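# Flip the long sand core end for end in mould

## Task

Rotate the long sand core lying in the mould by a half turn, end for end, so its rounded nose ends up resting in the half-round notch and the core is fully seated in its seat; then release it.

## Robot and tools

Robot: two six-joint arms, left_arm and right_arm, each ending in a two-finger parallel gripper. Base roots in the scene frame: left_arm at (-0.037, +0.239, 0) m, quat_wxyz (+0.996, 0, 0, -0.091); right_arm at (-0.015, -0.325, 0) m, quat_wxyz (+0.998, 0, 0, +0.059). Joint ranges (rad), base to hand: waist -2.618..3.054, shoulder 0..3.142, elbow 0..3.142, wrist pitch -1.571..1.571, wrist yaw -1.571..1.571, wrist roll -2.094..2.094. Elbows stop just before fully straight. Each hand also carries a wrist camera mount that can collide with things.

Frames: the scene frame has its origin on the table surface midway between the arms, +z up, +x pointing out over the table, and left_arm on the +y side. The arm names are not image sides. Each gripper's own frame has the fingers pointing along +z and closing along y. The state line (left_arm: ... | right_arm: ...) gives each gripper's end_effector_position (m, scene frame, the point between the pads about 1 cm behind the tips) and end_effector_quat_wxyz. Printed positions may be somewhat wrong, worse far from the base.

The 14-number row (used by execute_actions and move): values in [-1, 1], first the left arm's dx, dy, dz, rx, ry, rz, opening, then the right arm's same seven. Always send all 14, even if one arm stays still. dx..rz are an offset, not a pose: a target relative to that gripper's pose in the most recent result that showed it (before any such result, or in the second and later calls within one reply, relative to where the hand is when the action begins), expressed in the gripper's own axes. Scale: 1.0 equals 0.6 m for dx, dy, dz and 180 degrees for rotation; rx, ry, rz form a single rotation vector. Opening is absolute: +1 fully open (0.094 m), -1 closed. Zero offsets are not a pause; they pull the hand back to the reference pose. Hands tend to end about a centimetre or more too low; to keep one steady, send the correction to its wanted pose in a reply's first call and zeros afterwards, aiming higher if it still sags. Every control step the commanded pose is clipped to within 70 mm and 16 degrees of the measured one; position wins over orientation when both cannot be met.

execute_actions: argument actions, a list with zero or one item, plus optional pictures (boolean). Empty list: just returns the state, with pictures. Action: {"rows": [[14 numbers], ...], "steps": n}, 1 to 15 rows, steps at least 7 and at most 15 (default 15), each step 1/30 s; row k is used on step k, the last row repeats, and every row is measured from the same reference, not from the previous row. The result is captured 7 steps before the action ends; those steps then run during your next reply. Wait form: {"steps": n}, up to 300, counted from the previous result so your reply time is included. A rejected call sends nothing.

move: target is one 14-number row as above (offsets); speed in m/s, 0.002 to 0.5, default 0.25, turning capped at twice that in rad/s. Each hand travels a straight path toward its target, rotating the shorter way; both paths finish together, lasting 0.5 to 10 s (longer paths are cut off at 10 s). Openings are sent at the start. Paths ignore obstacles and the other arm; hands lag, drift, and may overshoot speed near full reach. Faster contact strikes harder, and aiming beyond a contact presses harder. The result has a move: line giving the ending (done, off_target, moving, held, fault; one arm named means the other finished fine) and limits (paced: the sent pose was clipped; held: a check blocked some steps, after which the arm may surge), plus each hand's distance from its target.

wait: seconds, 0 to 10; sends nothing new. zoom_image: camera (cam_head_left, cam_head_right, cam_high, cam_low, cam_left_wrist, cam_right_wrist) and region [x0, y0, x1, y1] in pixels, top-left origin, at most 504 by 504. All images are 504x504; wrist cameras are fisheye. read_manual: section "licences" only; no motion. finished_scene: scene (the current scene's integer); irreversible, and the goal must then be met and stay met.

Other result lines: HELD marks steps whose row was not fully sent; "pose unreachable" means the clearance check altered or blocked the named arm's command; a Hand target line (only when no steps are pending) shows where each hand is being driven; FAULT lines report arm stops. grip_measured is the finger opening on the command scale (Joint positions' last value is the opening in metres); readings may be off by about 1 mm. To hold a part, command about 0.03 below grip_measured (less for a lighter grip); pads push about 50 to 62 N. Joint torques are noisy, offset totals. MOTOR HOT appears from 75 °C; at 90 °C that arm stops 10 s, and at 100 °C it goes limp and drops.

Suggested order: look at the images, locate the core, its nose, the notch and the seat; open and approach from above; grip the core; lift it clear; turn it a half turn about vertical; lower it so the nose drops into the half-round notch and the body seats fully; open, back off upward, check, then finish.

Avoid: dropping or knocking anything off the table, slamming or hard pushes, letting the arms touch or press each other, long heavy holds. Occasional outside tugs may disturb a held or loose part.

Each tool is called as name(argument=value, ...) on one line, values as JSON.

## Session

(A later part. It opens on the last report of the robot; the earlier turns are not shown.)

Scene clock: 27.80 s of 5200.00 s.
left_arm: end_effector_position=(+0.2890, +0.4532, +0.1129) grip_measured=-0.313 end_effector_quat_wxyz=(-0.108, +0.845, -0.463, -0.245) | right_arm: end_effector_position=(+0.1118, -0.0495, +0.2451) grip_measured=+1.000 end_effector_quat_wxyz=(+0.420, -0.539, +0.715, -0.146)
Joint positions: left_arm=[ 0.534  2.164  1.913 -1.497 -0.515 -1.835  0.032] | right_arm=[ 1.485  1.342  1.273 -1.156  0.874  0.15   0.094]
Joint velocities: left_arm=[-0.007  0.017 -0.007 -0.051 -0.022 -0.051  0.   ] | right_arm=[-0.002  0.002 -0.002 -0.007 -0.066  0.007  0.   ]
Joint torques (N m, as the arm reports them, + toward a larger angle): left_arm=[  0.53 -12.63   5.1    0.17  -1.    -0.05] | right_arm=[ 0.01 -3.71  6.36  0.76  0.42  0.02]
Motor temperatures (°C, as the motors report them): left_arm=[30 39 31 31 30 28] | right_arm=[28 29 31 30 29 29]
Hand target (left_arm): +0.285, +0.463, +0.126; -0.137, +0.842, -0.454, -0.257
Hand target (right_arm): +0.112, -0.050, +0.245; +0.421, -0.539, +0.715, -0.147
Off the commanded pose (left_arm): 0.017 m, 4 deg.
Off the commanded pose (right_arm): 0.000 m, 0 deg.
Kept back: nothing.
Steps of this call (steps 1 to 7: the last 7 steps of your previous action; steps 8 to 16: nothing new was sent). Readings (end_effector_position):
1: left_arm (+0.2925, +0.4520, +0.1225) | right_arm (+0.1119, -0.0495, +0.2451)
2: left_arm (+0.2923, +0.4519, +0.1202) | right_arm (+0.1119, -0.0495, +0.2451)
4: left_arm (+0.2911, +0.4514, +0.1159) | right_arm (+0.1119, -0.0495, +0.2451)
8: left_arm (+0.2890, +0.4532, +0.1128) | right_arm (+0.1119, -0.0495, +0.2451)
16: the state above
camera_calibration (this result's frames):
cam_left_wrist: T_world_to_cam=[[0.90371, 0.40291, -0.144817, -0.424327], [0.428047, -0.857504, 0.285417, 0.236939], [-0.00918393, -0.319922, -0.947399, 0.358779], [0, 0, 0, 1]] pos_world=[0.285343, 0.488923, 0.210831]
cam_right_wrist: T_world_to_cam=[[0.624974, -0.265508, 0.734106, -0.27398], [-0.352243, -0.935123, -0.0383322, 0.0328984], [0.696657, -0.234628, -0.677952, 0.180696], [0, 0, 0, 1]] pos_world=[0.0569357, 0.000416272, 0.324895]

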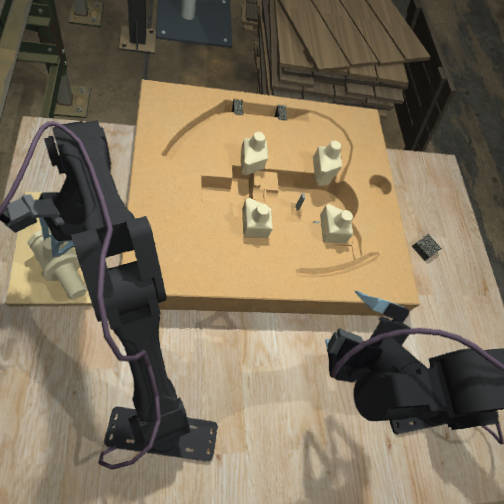

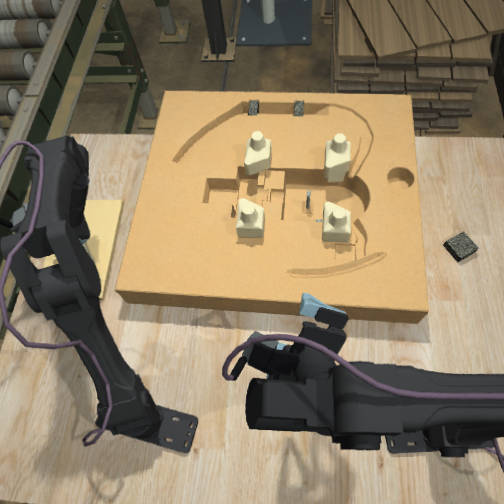

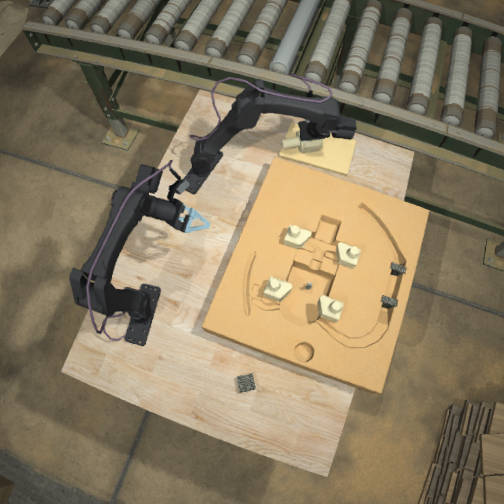

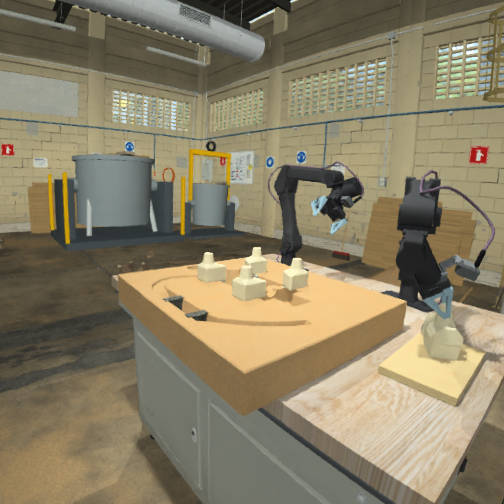

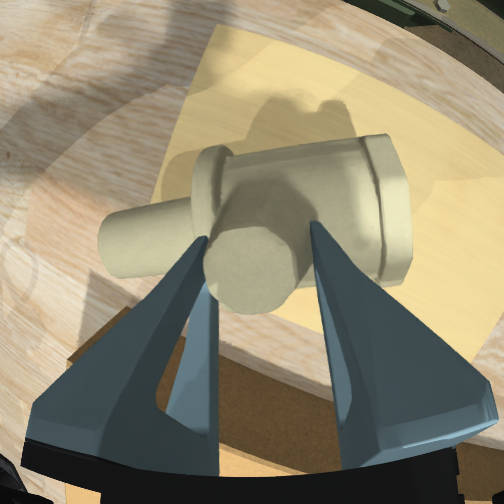

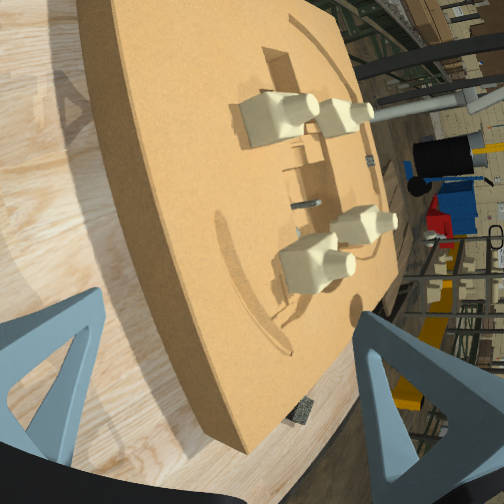

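execute_actions(actions=[{"rows":[[0,0,0,0,0,0,-0.4,0,0,0,0,0,0,1],[0,0,0,0,0,0,-0.4,0,0,0,0,0,0,1],[0,0,0,0,0,0,-0.4,0,0,0,0,0,0,1],[0,0,0,0,0,0,-0.4,0,0,0,0,0,0,1],[0,0,0,0,0,0,-0.33,0,0,0,0,0,0,1],[0,0,0,0,0,0,-0.3,0,0,0,0,0,0,1],[0,0,0,0,0,0,-0.27,0,0,0,0,0,0,1],[0,0,0,0,0,0,-0.2,0,0,0,0,0,0,1],[0,0,0,0,0,0,0,0,0,0,0,0,0,1],[-0.01,0,-0.017,0,0,0,0.3,0,0,0,0,0,0,1],[-0.02,0,-0.034,0,0,0,0.5,0,0,0,0,0,0,1],[-0.03,0,-0.05,0,0,0,0.5,0,0,0,0,0,0,1],[-0.04,0,-0.065,0,0,0,0.5,0,0,0,0,0,0,1]]}])

move(target=[-0.02,0,-0.034,0.257,-0.022,0.428,0.5,0,0,0,0,0,0,1], speed=0.5)

Scene clock: 28.60 s of 5200.00 s.
left_arm: end_effector_position=(+0.2892, +0.4528, +0.1126) grip_measured=-0.229 end_effector_quat_wxyz=(-0.107, +0.846, -0.463, -0.244) | right_arm: end_effector_position=(+0.1116, -0.0494, +0.2449) grip_measured=+1.000 end_effector_quat_wxyz=(+0.420, -0.539, +0.715, -0.146)
Joint positions: left_arm=[ 0.534  2.164  1.913 -1.497 -0.512 -1.835  0.036] | right_arm=[ 1.485  1.342  1.273 -1.156  0.872  0.15   0.094]
Joint velocities: left_arm=[-0.007  0.002 -0.012  0.022  0.022 -0.022  0.053] | right_arm=[ 0.007  0.017 -0.017 -0.066  0.007 -0.066  0.   ]
Joint torques (N m, as the arm reports them, + toward a larger angle): left_arm=[  0.04 -10.56   6.09   0.1   -0.34  -0.02] | right_arm=[ 0.01 -3.7   6.36  0.76  0.42  0.03]
Motor temperatures (°C, as the motors report them): left_arm=[30 39 31 31 30 28] | right_arm=[28 29 31 30 29 29]
Steps of this call (steps 1 to 16: nothing new was sent; steps 17 to 24: the first 8 steps of this action). Readings (end_effector_position):
17: left_arm (+0.2891, +0.4530, +0.1127) | right_arm (+0.1118, -0.0495, +0.2451)
18: left_arm (+0.2891, +0.4528, +0.1126) | right_arm (+0.1118, -0.0495, +0.2450)
20: left_arm (+0.2891, +0.4528, +0.1126) | right_arm (+0.1117, -0.0495, +0.2450)
24: the state above

Scene clock: 31.60 s of 5200.00 s.
left_arm: end_effector_position=(+0.2913, +0.4518, +0.1647) grip_measured=+0.498 end_effector_quat_wxyz=(+0.259, -0.260, +0.926, +0.087) | right_arm: end_effector_position=(+0.1114, -0.0493, +0.2446) grip_measured=+1.000 end_effector_quat_wxyz=(+0.419, -0.540, +0.716, -0.145)
Joint positions: left_arm=[ 0.748  1.527  1.262 -0.752 -0.016  0.023  0.07 ] | right_arm=[ 1.485  1.342  1.273 -1.156  0.87   0.15   0.094]
Joint velocities: left_arm=[-0.007 -0.002  0.002 -0.051  0.037 -0.022 -0.001] | right_arm=[ 0.002  0.002 -0.002 -0.007  0.037 -0.022  0.   ]
Joint torques (N m, as the arm reports them, + toward a larger angle): left_arm=[ 0.87 -7.98  6.6   1.4   0.14  0.06] | right_arm=[ 0.01 -3.69  6.36  0.76  0.41  0.02]
Motor temperatures (°C, as the motors report them): left_arm=[30 39 31 31 30 28] | right_arm=[28 29 31 30 29 29]
Hand target (left_arm): +0.290, +0.452, +0.170; +0.271, -0.257, +0.924, +0.085
Hand target (right_arm): +0.112, -0.049, +0.245; +0.420, -0.539, +0.715, -0.146
Off your previous action's commanded pose (left_arm): 0.028 m, 1 deg at its last step (step 7 of this call).
Off your previous action's commanded pose (right_arm): 0.000 m, 0 deg at its last step (step 7 of this call).
Off the commanded pose (left_arm): 0.006 m, 2 deg.
Off the commanded pose (right_arm): 0.000 m, 0 deg.
Kept back: nothing.
move: done
camera_calibration (this result's frames):
cam_left_wrist: T_world_to_cam=[[0.380639, -0.915675, -0.129048, 0.327171], [-0.874752, -0.4018, 0.270862, 0.395888], [-0.299872, 0.00978428, -0.953929, 0.344227], [0, 0, 0, 1]] pos_world=[0.324994, 0.455282, 0.263358]
cam_right_wrist: T_world_to_cam=[[0.627946, -0.264609, 0.731892, -0.273046], [-0.351167, -0.935583, -0.0369588, 0.0323965], [0.694525, -0.233808, -0.680418, 0.181592], [0, 0, 0, 1]] pos_world=[0.0567145, 0.000516927, 0.324596]

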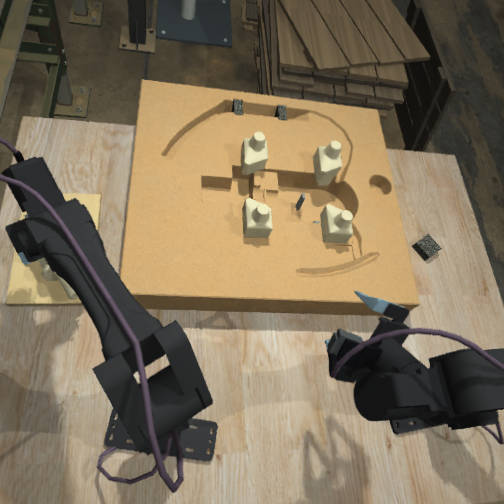

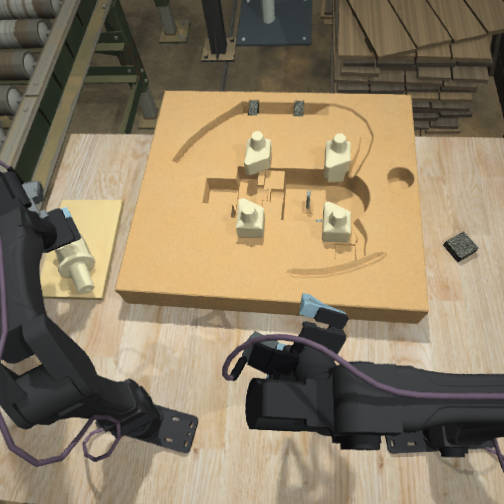

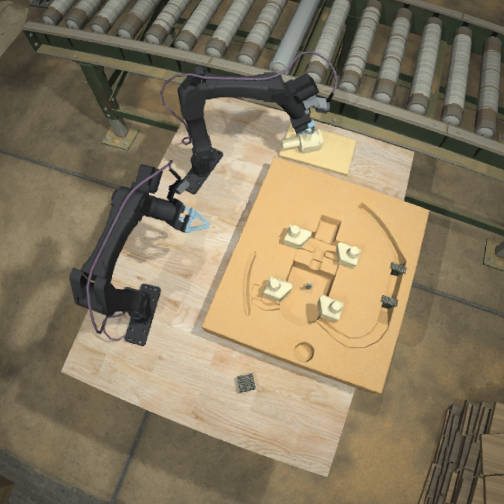

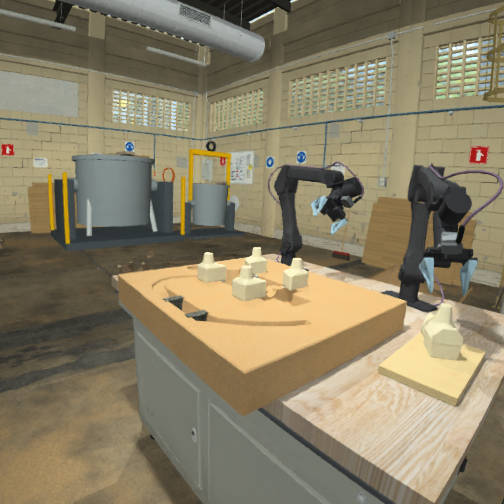

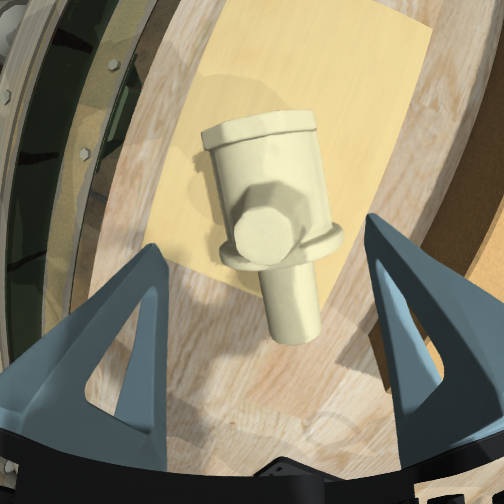

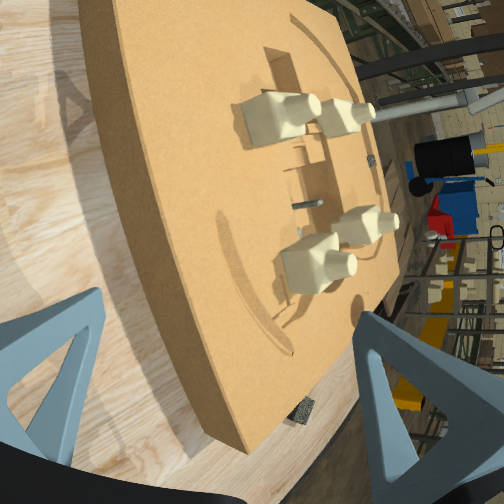

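move(target=[0.023,0.006,0.035,0.2586,0.0008,0.4235,0.5,0,0,0,0,0,0,1], speed=0.5)

Scene clock: 34.40 s of 5200.00 s.
left_arm: end_effector_position=(+0.2866, +0.4554, +0.1362) grip_measured=+0.498 end_effector_quat_wxyz=(+0.219, +0.458, +0.853, -0.125) | right_arm: end_effector_position=(+0.1111, -0.0493, +0.2444) grip_measured=+1.000 end_effector_quat_wxyz=(+0.418, -0.540, +0.716, -0.145)
Joint positions: left_arm=[ 0.988  2.129  1.963 -1.541  0.493  1.824  0.07 ] | right_arm=[ 1.485  1.342  1.273 -1.156  0.868  0.15   0.094]
Joint velocities: left_arm=[-0.007 -0.007 -0.007 -0.095 -0.007  0.081  0.001] | right_arm=[-0.017 -0.002  0.012 -0.022  0.022 -0.007  0.   ]
Joint torques (N m, as the arm reports them, + toward a larger angle): left_arm=[-0.07 -9.98  8.94  0.08  0.39  0.03] | right_arm=[ 0.01 -3.7   6.36  0.76  0.42  0.02]
Motor temperatures (°C, as the motors report them): left_arm=[30 39 31 31 30 28] | right_arm=[28 29 31 30 29 29]
Hand target (left_arm): +0.289, +0.456, +0.142; +0.223, +0.462, +0.850, -0.122
Hand target (right_arm): +0.111, -0.049, +0.245; +0.419, -0.540, +0.716, -0.145
Off the commanded pose (left_arm): 0.004 m, 2 deg.
Off the commanded pose (right_arm): 0.000 m, 0 deg.
Kept back: nothing.
move: done
camera_calibration (this result's frames):
cam_left_wrist: T_world_to_cam=[[-0.910437, -0.405232, -0.0830155, 0.459891], [-0.410189, 0.858554, 0.307621, -0.31111], [-0.0533848, 0.314122, -0.947881, 0.105551], [0, 0, 0, 1]] pos_world=[0.296723, 0.420311, 0.233932]
cam_right_wrist: T_world_to_cam=[[0.629429, -0.264158, 0.73078, -0.272577], [-0.350627, -0.935813, -0.0362735, 0.0321462], [0.693455, -0.233399, -0.681648, 0.182039], [0, 0, 0, 1]] pos_world=[0.0566034, 0.000567133, 0.324446]

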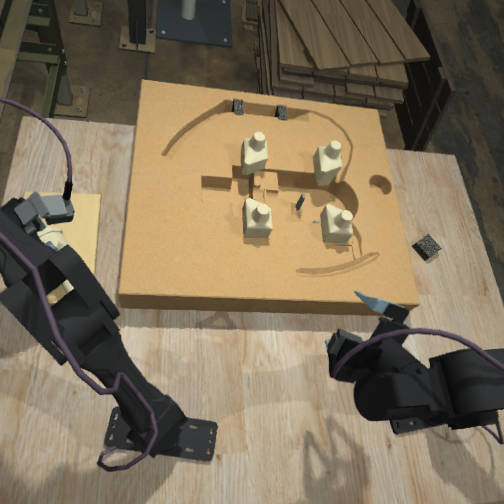

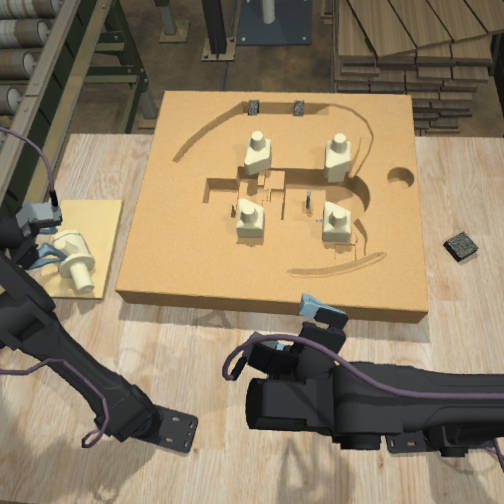

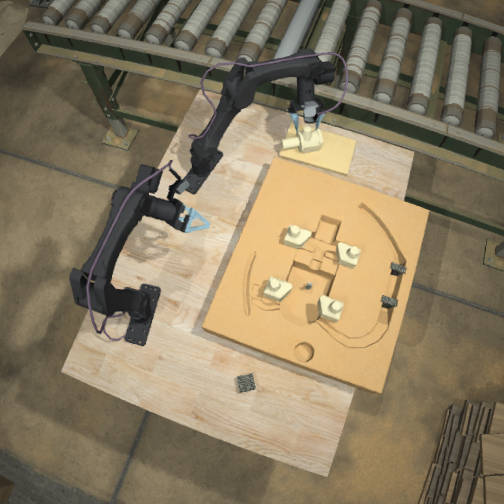

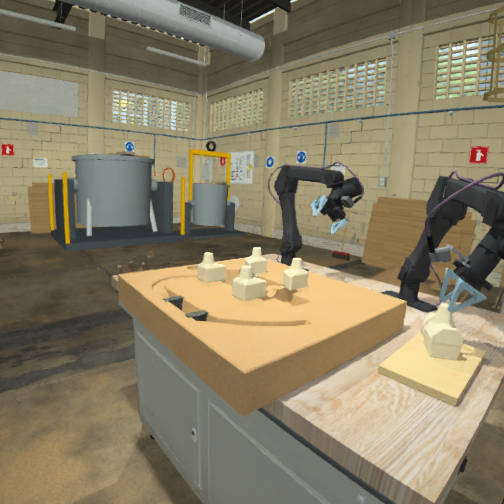

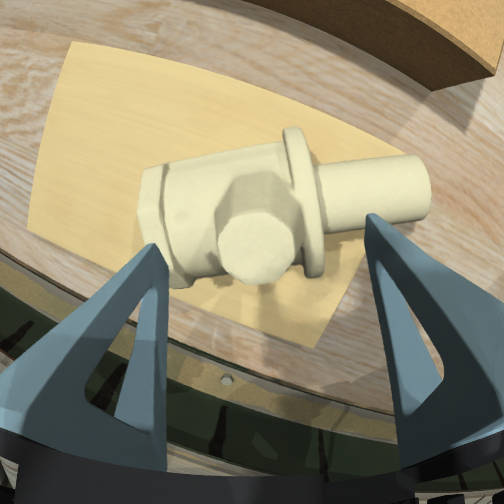

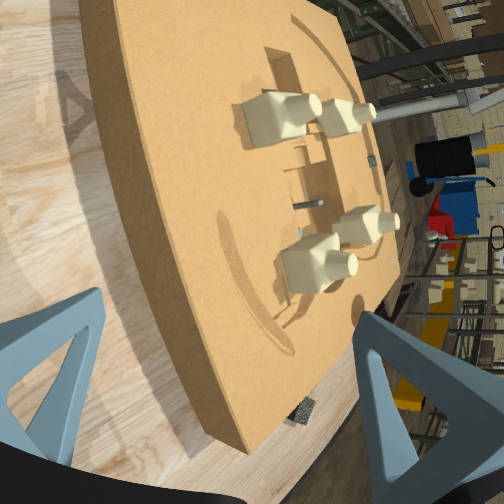

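move(target=[0.018,0.004,0.043,-0.004,-0.004,0,0.1,0,0,0,0,0,0,1], speed=0.06)

Scene clock: 35.50 s of 5200.00 s.
left_arm: end_effector_position=(+0.2877, +0.4566, +0.1077) grip_measured=+0.103 end_effector_quat_wxyz=(+0.219, +0.458, +0.852, -0.123) | right_arm: end_effector_position=(+0.1110, -0.0492, +0.2442) grip_measured=+1.000 end_effector_quat_wxyz=(+0.418, -0.540, +0.716, -0.144)
Joint positions: left_arm=[ 0.988  2.129  1.85  -1.423  0.493  1.824  0.052] | right_arm=[ 1.485  1.342  1.273 -1.156  0.866  0.15   0.094]
Joint velocities: left_arm=[-0.002  0.002 -0.002  0.007  0.11   0.037 -0.   ] | right_arm=[-0.012 -0.007  0.017 -0.051  0.037  0.007  0.   ]
Joint torques (N m, as the arm reports them, + toward a larger angle): left_arm=[ -0.19 -10.74   5.     0.28   0.49  -0.08] | right_arm=[ 0.01 -3.7   6.36  0.76  0.42  0.02]
Motor temperatures (°C, as the motors report them): left_arm=[30 39 31 31 30 28] | right_arm=[28 29 31 30 29 29]
Hand target (left_arm): +0.290, +0.454, +0.108; +0.227, +0.456, +0.852, -0.123
Hand target (right_arm): +0.111, -0.049, +0.244; +0.419, -0.540, +0.716, -0.145
Off the commanded pose (left_arm): 0.004 m, 1 deg.
Off the commanded pose (right_arm): 0.000 m, 0 deg.
Kept back: nothing.
move: done
camera_calibration (this result's frames):
cam_left_wrist: T_world_to_cam=[[-0.910265, -0.404615, -0.0877759, 0.459207], [-0.411012, 0.857558, 0.309296, -0.30237], [-0.0498731, 0.317618, -0.946906, 0.0755], [0, 0, 0, 1]] pos_world=[0.297488, 0.421122, 0.205321]
cam_right_wrist: T_world_to_cam=[[0.630613, -0.263797, 0.729889, -0.272201], [-0.350193, -0.935996, -0.035726, 0.0319462], [0.692598, -0.233073, -0.682631, 0.182396], [0, 0, 0, 1]] pos_world=[0.0565143, 0.00060724, 0.324327]

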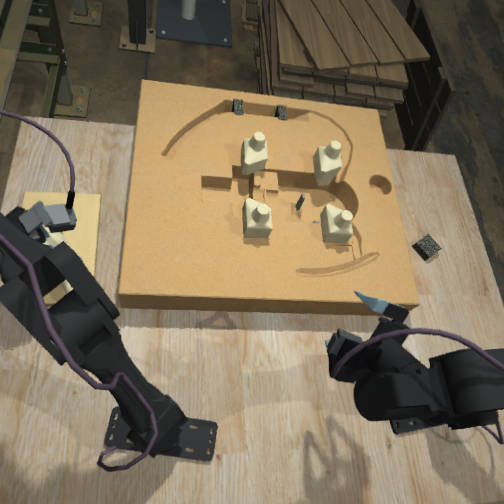

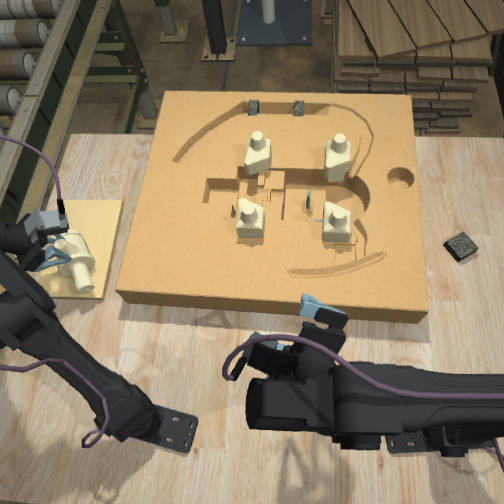

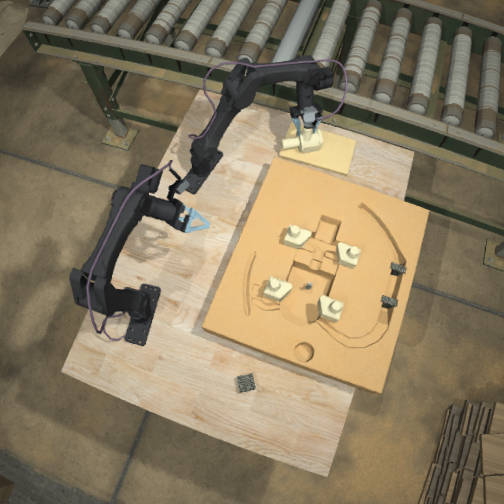

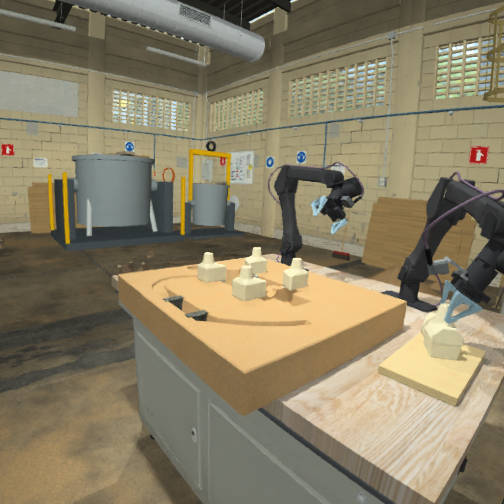

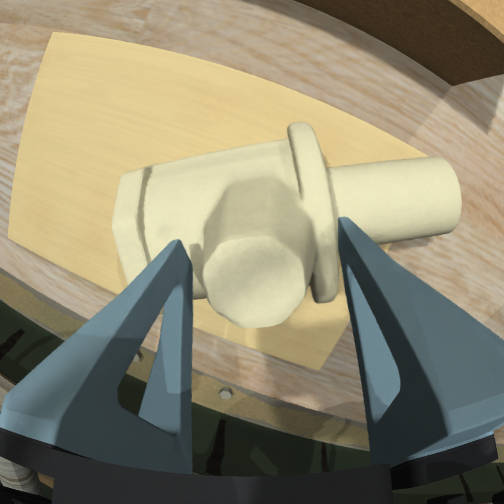

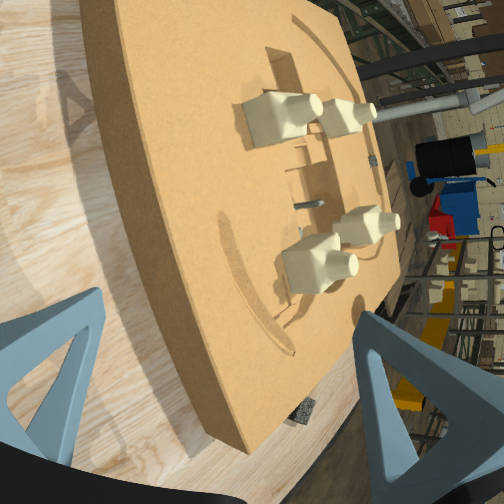

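move(target=[-0.008,0.003,-0.006,0,-0.006,0,-0.4,0,0,0,0,0,0,1])

Scene clock: 36.43 s of 5200.00 s.
left_arm: end_effector_position=(+0.2858, +0.4553, +0.1075) grip_measured=-0.109 end_effector_quat_wxyz=(+0.216, +0.458, +0.853, -0.127) | right_arm: end_effector_position=(+0.1107, -0.0491, +0.2439) grip_measured=+1.000 end_effector_quat_wxyz=(+0.417, -0.541, +0.716, -0.144)
Joint positions: left_arm=[ 0.988  2.129  1.85  -1.433  0.489  1.825  0.042] | right_arm=[ 1.485  1.342  1.273 -1.156  0.865  0.15   0.094]
Joint velocities: left_arm=[ 0.002 -0.002 -0.007 -0.007  0.022 -0.007  0.   ] | right_arm=[ 0.002 -0.002  0.002  0.051 -0.066 -0.051  0.   ]
Joint torques (N m, as the arm reports them, + toward a larger angle): left_arm=[ 0.01 -9.76  8.86  0.    0.56  0.01] | right_arm=[ 0.   -3.71  6.37  0.76  0.42  0.02]
Motor temperatures (°C, as the motors report them): left_arm=[30 39 31 31 30 28] | right_arm=[28 29 31 30 29 29]
Hand target (left_arm): +0.291, +0.455, +0.113; +0.227, +0.457, +0.850, -0.127
Hand target (right_arm): +0.111, -0.049, +0.244; +0.418, -0.540, +0.716, -0.144
Off the commanded pose (left_arm): 0.007 m, 1 deg.
Off the commanded pose (right_arm): 0.000 m, 0 deg.
Kept back: nothing.
move: done
camera_calibration (this result's frames):
cam_left_wrist: T_world_to_cam=[[-0.911346, -0.404276, -0.0775262, 0.456011], [-0.407491, 0.859335, 0.309022, -0.303836], [-0.0583091, 0.313217, -0.94789, 0.080098], [0, 0, 0, 1]] pos_world=[0.296443, 0.420363, 0.205169]
cam_right_wrist: T_world_to_cam=[[0.632092, -0.263344, 0.728773, -0.271731], [-0.34965, -0.936225, -0.0350424, 0.0316966], [0.691523, -0.232666, -0.683858, 0.182841], [0, 0, 0, 1]] pos_world=[0.0564027, 0.000657301, 0.324178]

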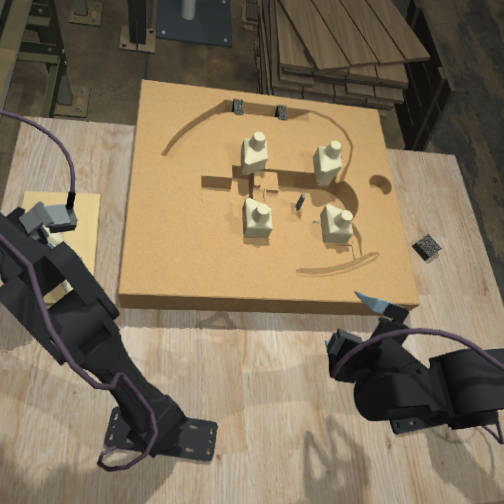

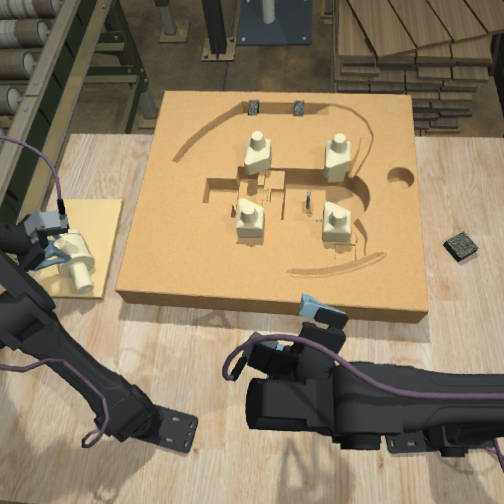

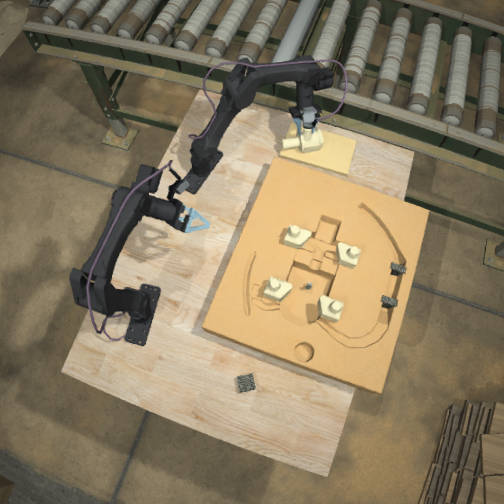

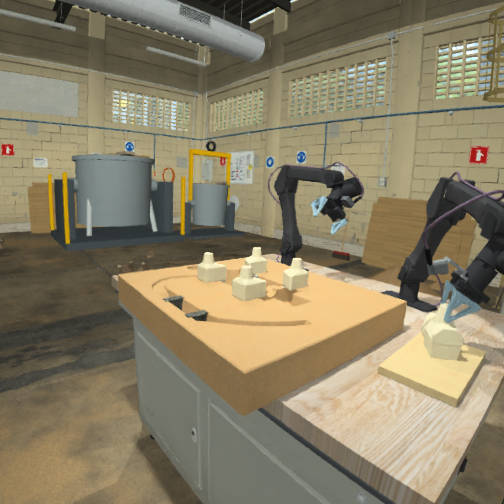

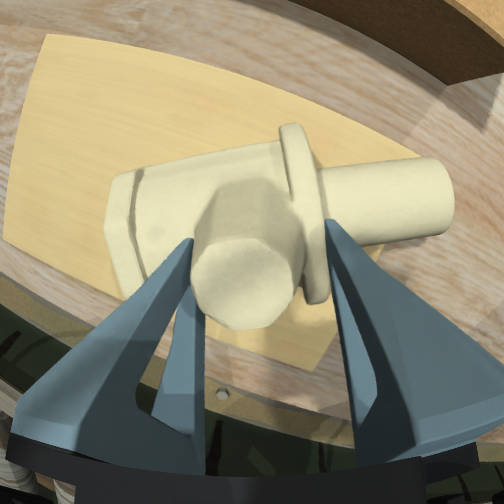

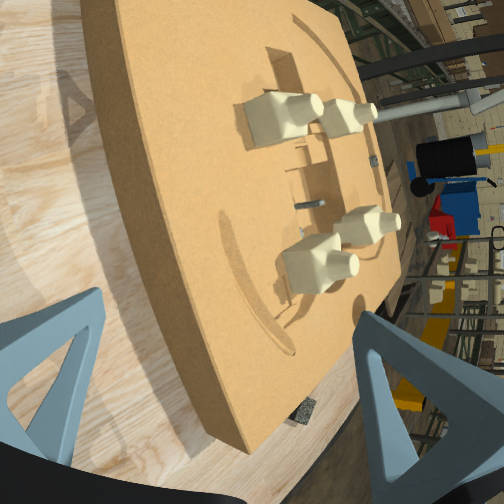

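move(target=[-0.011,0.021,-0.021,-0.0155,-0.004,0.007,0.1,0,0,0,0,0,0,1])

Scene clock: 37.40 s of 5200.00 s.
left_arm: end_effector_position=(+0.2902, +0.4598, +0.1136) grip_measured=+0.098 end_effector_quat_wxyz=(+0.220, +0.461, +0.852, -0.115) | right_arm: end_effector_position=(+0.1105, -0.0490, +0.2437) grip_measured=+1.000 end_effector_quat_wxyz=(+0.417, -0.541, +0.716, -0.143)
Joint positions: left_arm=[ 0.988  2.13   1.878 -1.434  0.49   1.825  0.052] | right_arm=[ 1.485  1.342  1.273 -1.156  0.863  0.15   0.094]
Joint velocities: left_arm=[ 0.007  0.007  0.012  0.007 -0.051 -0.007 -0.001] | right_arm=[ 0.002 -0.007 -0.012 -0.037  0.007  0.051  0.   ]
Joint torques (N m, as the arm reports them, + toward a larger angle): left_arm=[  0.31 -10.21   9.     0.15   0.59   0.  ] | right_arm=[ 0.02 -3.71  6.37  0.76  0.42  0.02]
Motor temperatures (°C, as the motors report them): left_arm=[30 39 31 30 30 28] | right_arm=[28 29 31 30 29 29]
Hand target (left_arm): +0.296, +0.462, +0.122; +0.234, +0.461, +0.849, -0.107
Hand target (right_arm): +0.111, -0.049, +0.244; +0.417, -0.541, +0.716, -0.144
Off the commanded pose (left_arm): 0.010 m, 2 deg.
Off the commanded pose (right_arm): 0.000 m, 0 deg.
Kept back: nothing.
move: done
camera_calibration (this result's frames):
cam_left_wrist: T_world_to_cam=[[-0.909691, -0.402669, -0.101588, 0.46376], [-0.413251, 0.853542, 0.317315, -0.304394], [-0.0410636, 0.33064, -0.942863, 0.0712425], [0, 0, 0, 1]] pos_world=[0.299013, 0.422999, 0.210873]
cam_right_wrist: T_world_to_cam=[[0.633568, -0.26289, 0.727654, -0.271259], [-0.349106, -0.936453, -0.0343598, 0.0314474], [0.690447, -0.232259, -0.685083, 0.183286], [0, 0, 0, 1]] pos_world=[0.0562908, 0.00070728, 0.324029]

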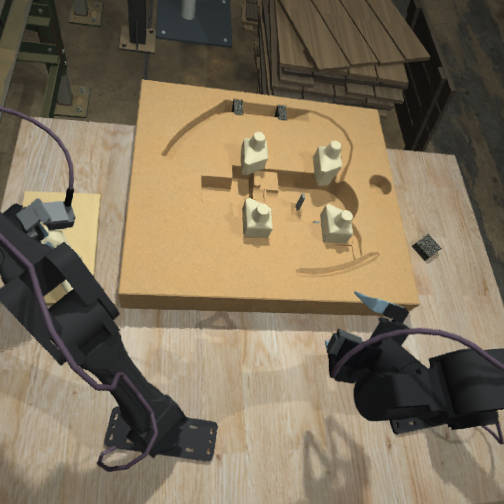

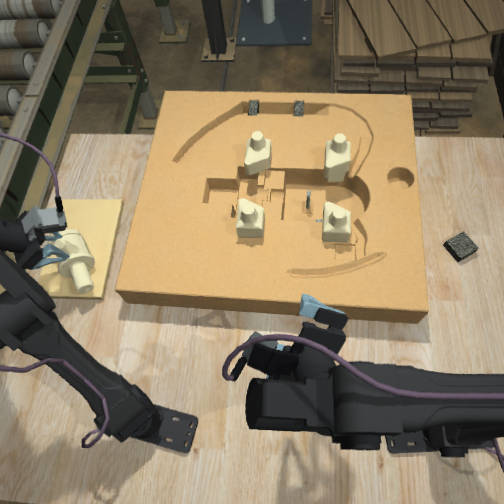

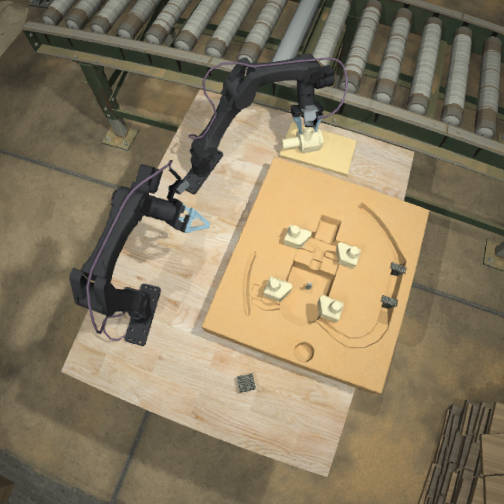

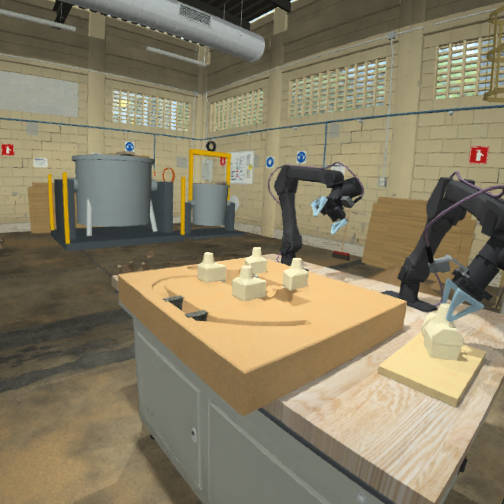

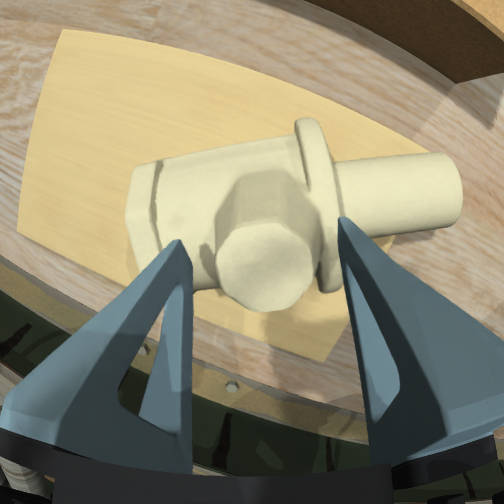

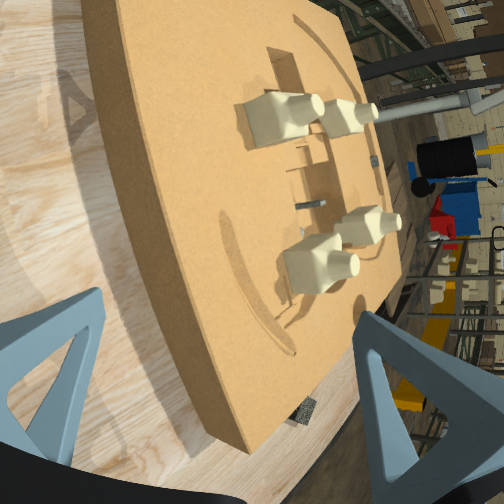

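move(target=[-0.0125,0.002,0.0065,0,0,0,0.0,0,0,0,0,0,0,1])

move(target=[0,0,0,0,0,0,-0.4,0,0,0,0,0,0,1])

Scene clock: 38.33 s of 5200.00 s.
left_arm: end_effector_position=(+0.2951, +0.4564, +0.1134) grip_measured=+0.003 end_effector_quat_wxyz=(+0.220, +0.462, +0.852, -0.114) | right_arm: end_effector_position=(+0.1103, -0.0489, +0.2434) grip_measured=+1.000 end_effector_quat_wxyz=(+0.416, -0.541, +0.717, -0.142)
Joint positions: left_arm=[ 0.972  2.13   1.878 -1.424  0.49   1.809  0.047] | right_arm=[ 1.485  1.342  1.273 -1.156  0.861  0.15   0.094]
Joint velocities: left_arm=[ 0.007 -0.012 -0.002 -0.022 -0.007 -0.007  0.   ] | right_arm=[-0.012  0.002 -0.012  0.022  0.007 -0.051  0.   ]
Joint torques (N m, as the arm reports them, + toward a larger angle): left_arm=[ -0.54 -10.84   5.41   0.23   0.34  -0.08] | right_arm=[ 0.   -3.69  6.35  0.76  0.41  0.02]
Motor temperatures (°C, as the motors report them): left_arm=[30 39 31 30 30 28] | right_arm=[28 29 31 30 29 29]
Hand target (left_arm): +0.296, +0.453, +0.114; +0.220, +0.461, +0.852, -0.115
Hand target (right_arm): +0.111, -0.049, +0.244; +0.417, -0.541, +0.716, -0.143
Off the commanded pose (left_arm): 0.003 m, 0 deg.
Off the commanded pose (right_arm): 0.000 m, 0 deg.
Kept back: nothing.
move: done
camera_calibration (this result's frames):
cam_left_wrist: T_world_to_cam=[[-0.910328, -0.400628, -0.103924, 0.466422], [-0.41201, 0.853276, 0.319638, -0.299894], [-0.0393798, 0.333793, -0.941823, 0.0702606], [0, 0, 0, 1]] pos_world=[0.303805, 0.419301, 0.210503]
cam_right_wrist: T_world_to_cam=[[0.635042, -0.262436, 0.726532, -0.270787], [-0.348561, -0.936681, -0.0336782, 0.0311986], [0.689367, -0.231854, -0.686306, 0.183729], [0, 0, 0, 1]] pos_world=[0.0561786, 0.000757177, 0.323881]

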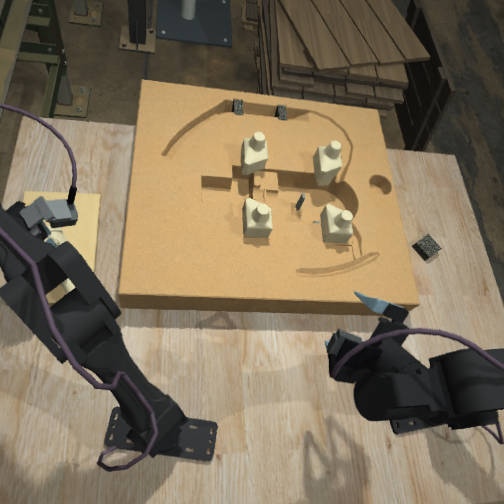

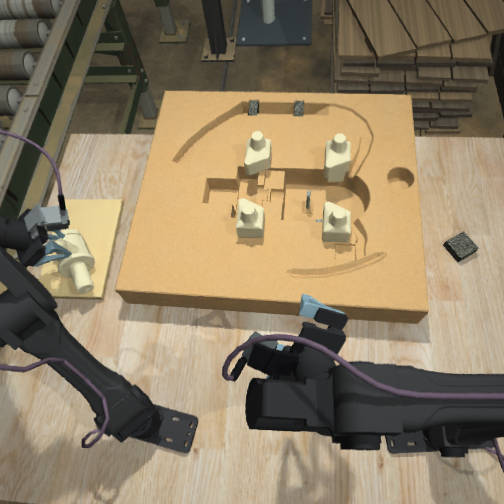

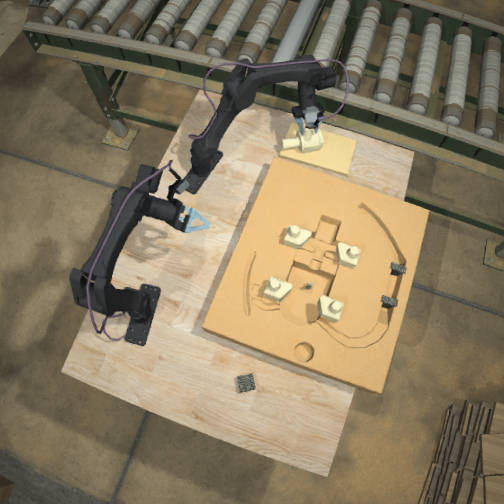

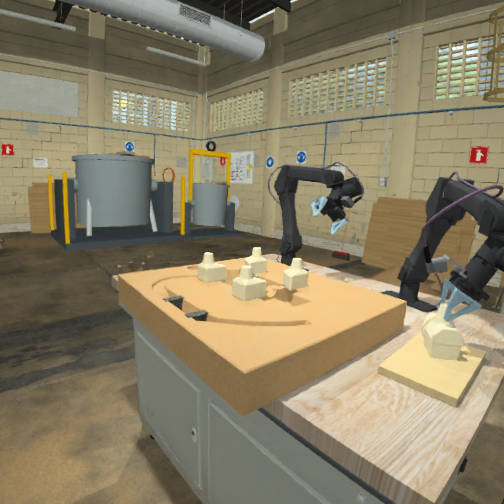

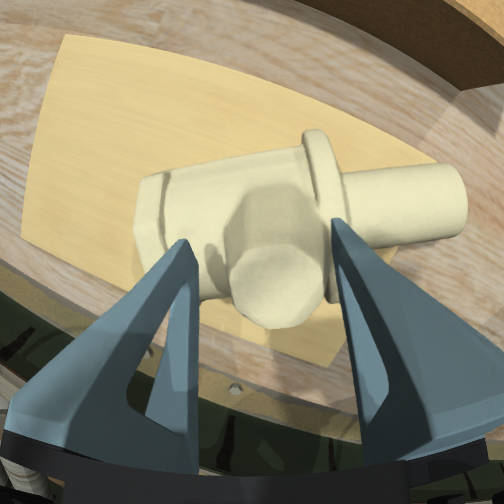

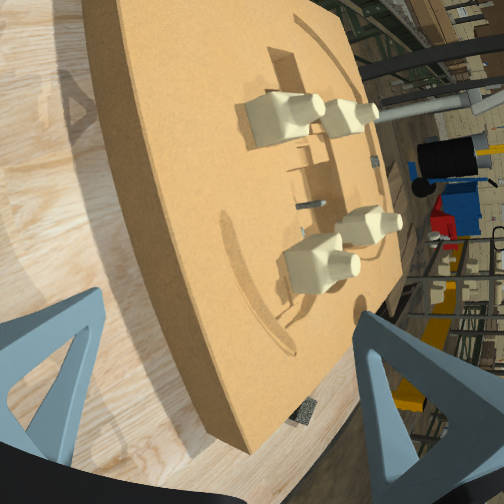

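Scene clock: 38.83 s of 5200.00 s.
left_arm: end_effector_position=(+0.2926, +0.4547, +0.1129) grip_measured=-0.300 end_effector_quat_wxyz=(+0.216, +0.461, +0.853, -0.120) | right_arm: end_effector_position=(+0.1101, -0.0489, +0.2432) grip_measured=+1.000 end_effector_quat_wxyz=(+0.416, -0.542, +0.717, -0.142)
Joint positions: left_arm=[ 0.972  2.131  1.878 -1.437  0.486  1.81   0.033] | right_arm=[ 1.485  1.342  1.273 -1.156  0.859  0.15   0.094]
Joint velocities: left_arm=[-0.012 -0.002 -0.012  0.066 -0.066 -0.007  0.001] | right_arm=[-0.007 -0.007  0.007 -0.095 -0.051 -0.022  0.   ]
Joint torques (N m, as the arm reports them, + toward a larger angle): left_arm=[  0.02 -10.4    6.33   0.31   0.35  -0.02] | right_arm=[ 0.02 -3.71  6.36  0.76  0.41  0.02]
Motor temperatures (°C, as the motors report them): left_arm=[30 39 31 30 30 28] | right_arm=[28 29 31 30 29 29]
Hand target (left_arm): +0.295, +0.456, +0.113; +0.220, +0.462, +0.852, -0.114
Hand target (right_arm): +0.110, -0.049, +0.243; +0.416, -0.541, +0.717, -0.142
Off the commanded pose (left_arm): 0.003 m, 1 deg.
Off the commanded pose (right_arm): 0.000 m, 0 deg.
Kept back: nothing.
move: done
camera_calibration (this result's frames):
cam_left_wrist: T_world_to_cam=[[-0.91184, -0.400637, -0.0896499, 0.462229], [-0.407378, 0.855901, 0.318554, -0.301757], [-0.050893, 0.326992, -0.943656, 0.0769233], [0, 0, 0, 1]] pos_world=[0.302465, 0.418307, 0.210154]
cam_right_wrist: T_world_to_cam=[[0.636219, -0.262072, 0.725633, -0.270408], [-0.348123, -0.936863, -0.0331336, 0.0309999], [0.688502, -0.23153, -0.687284, 0.184084], [0, 0, 0, 1]] pos_world=[0.0560886, 0.000797037, 0.323762]

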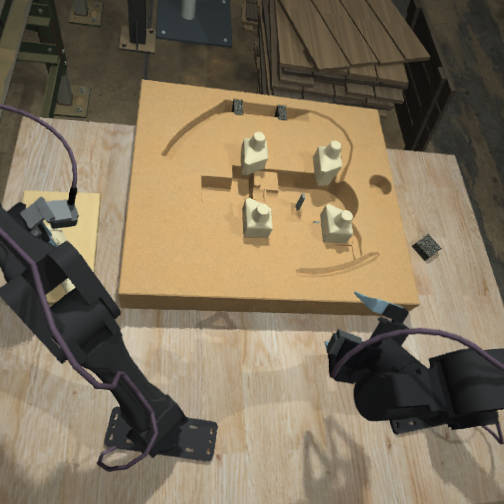

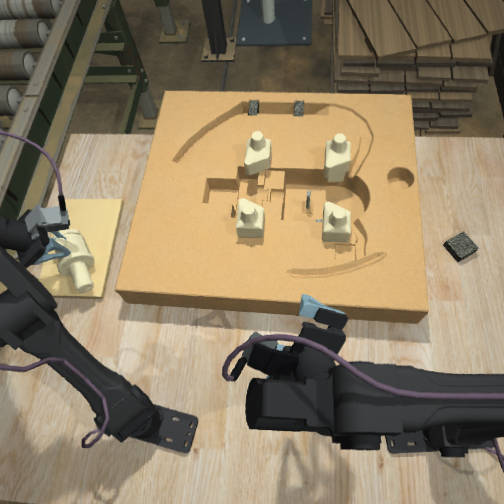

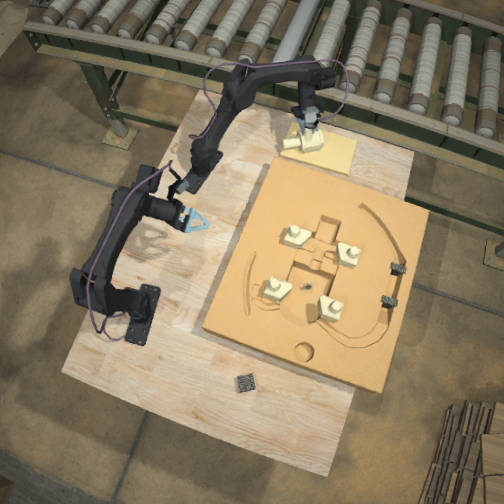

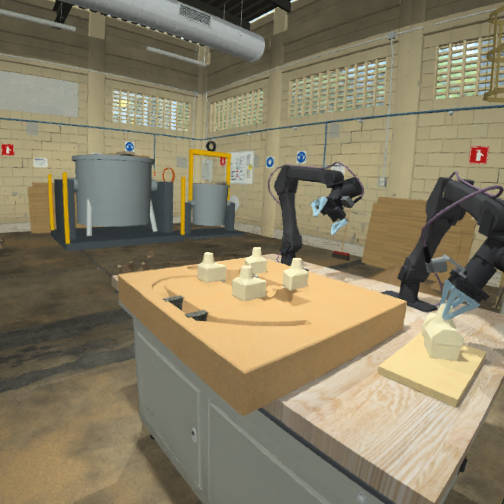

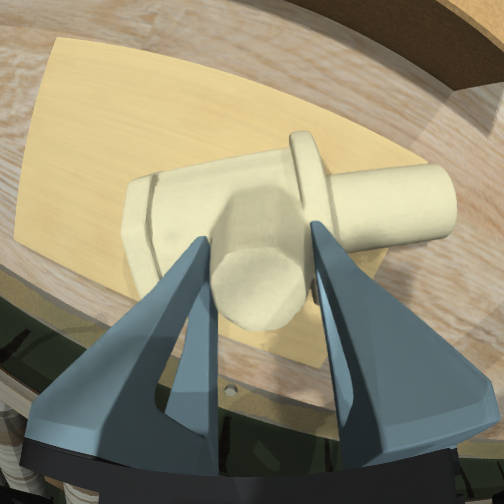

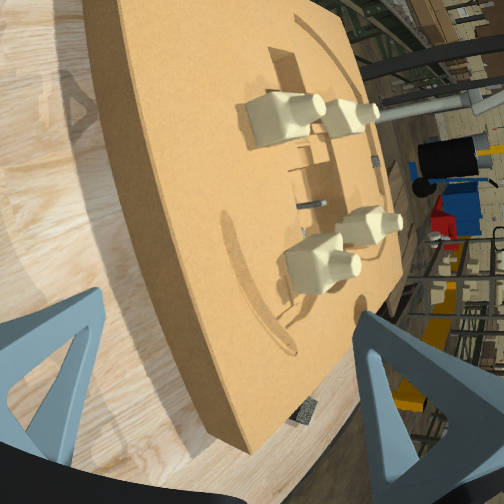

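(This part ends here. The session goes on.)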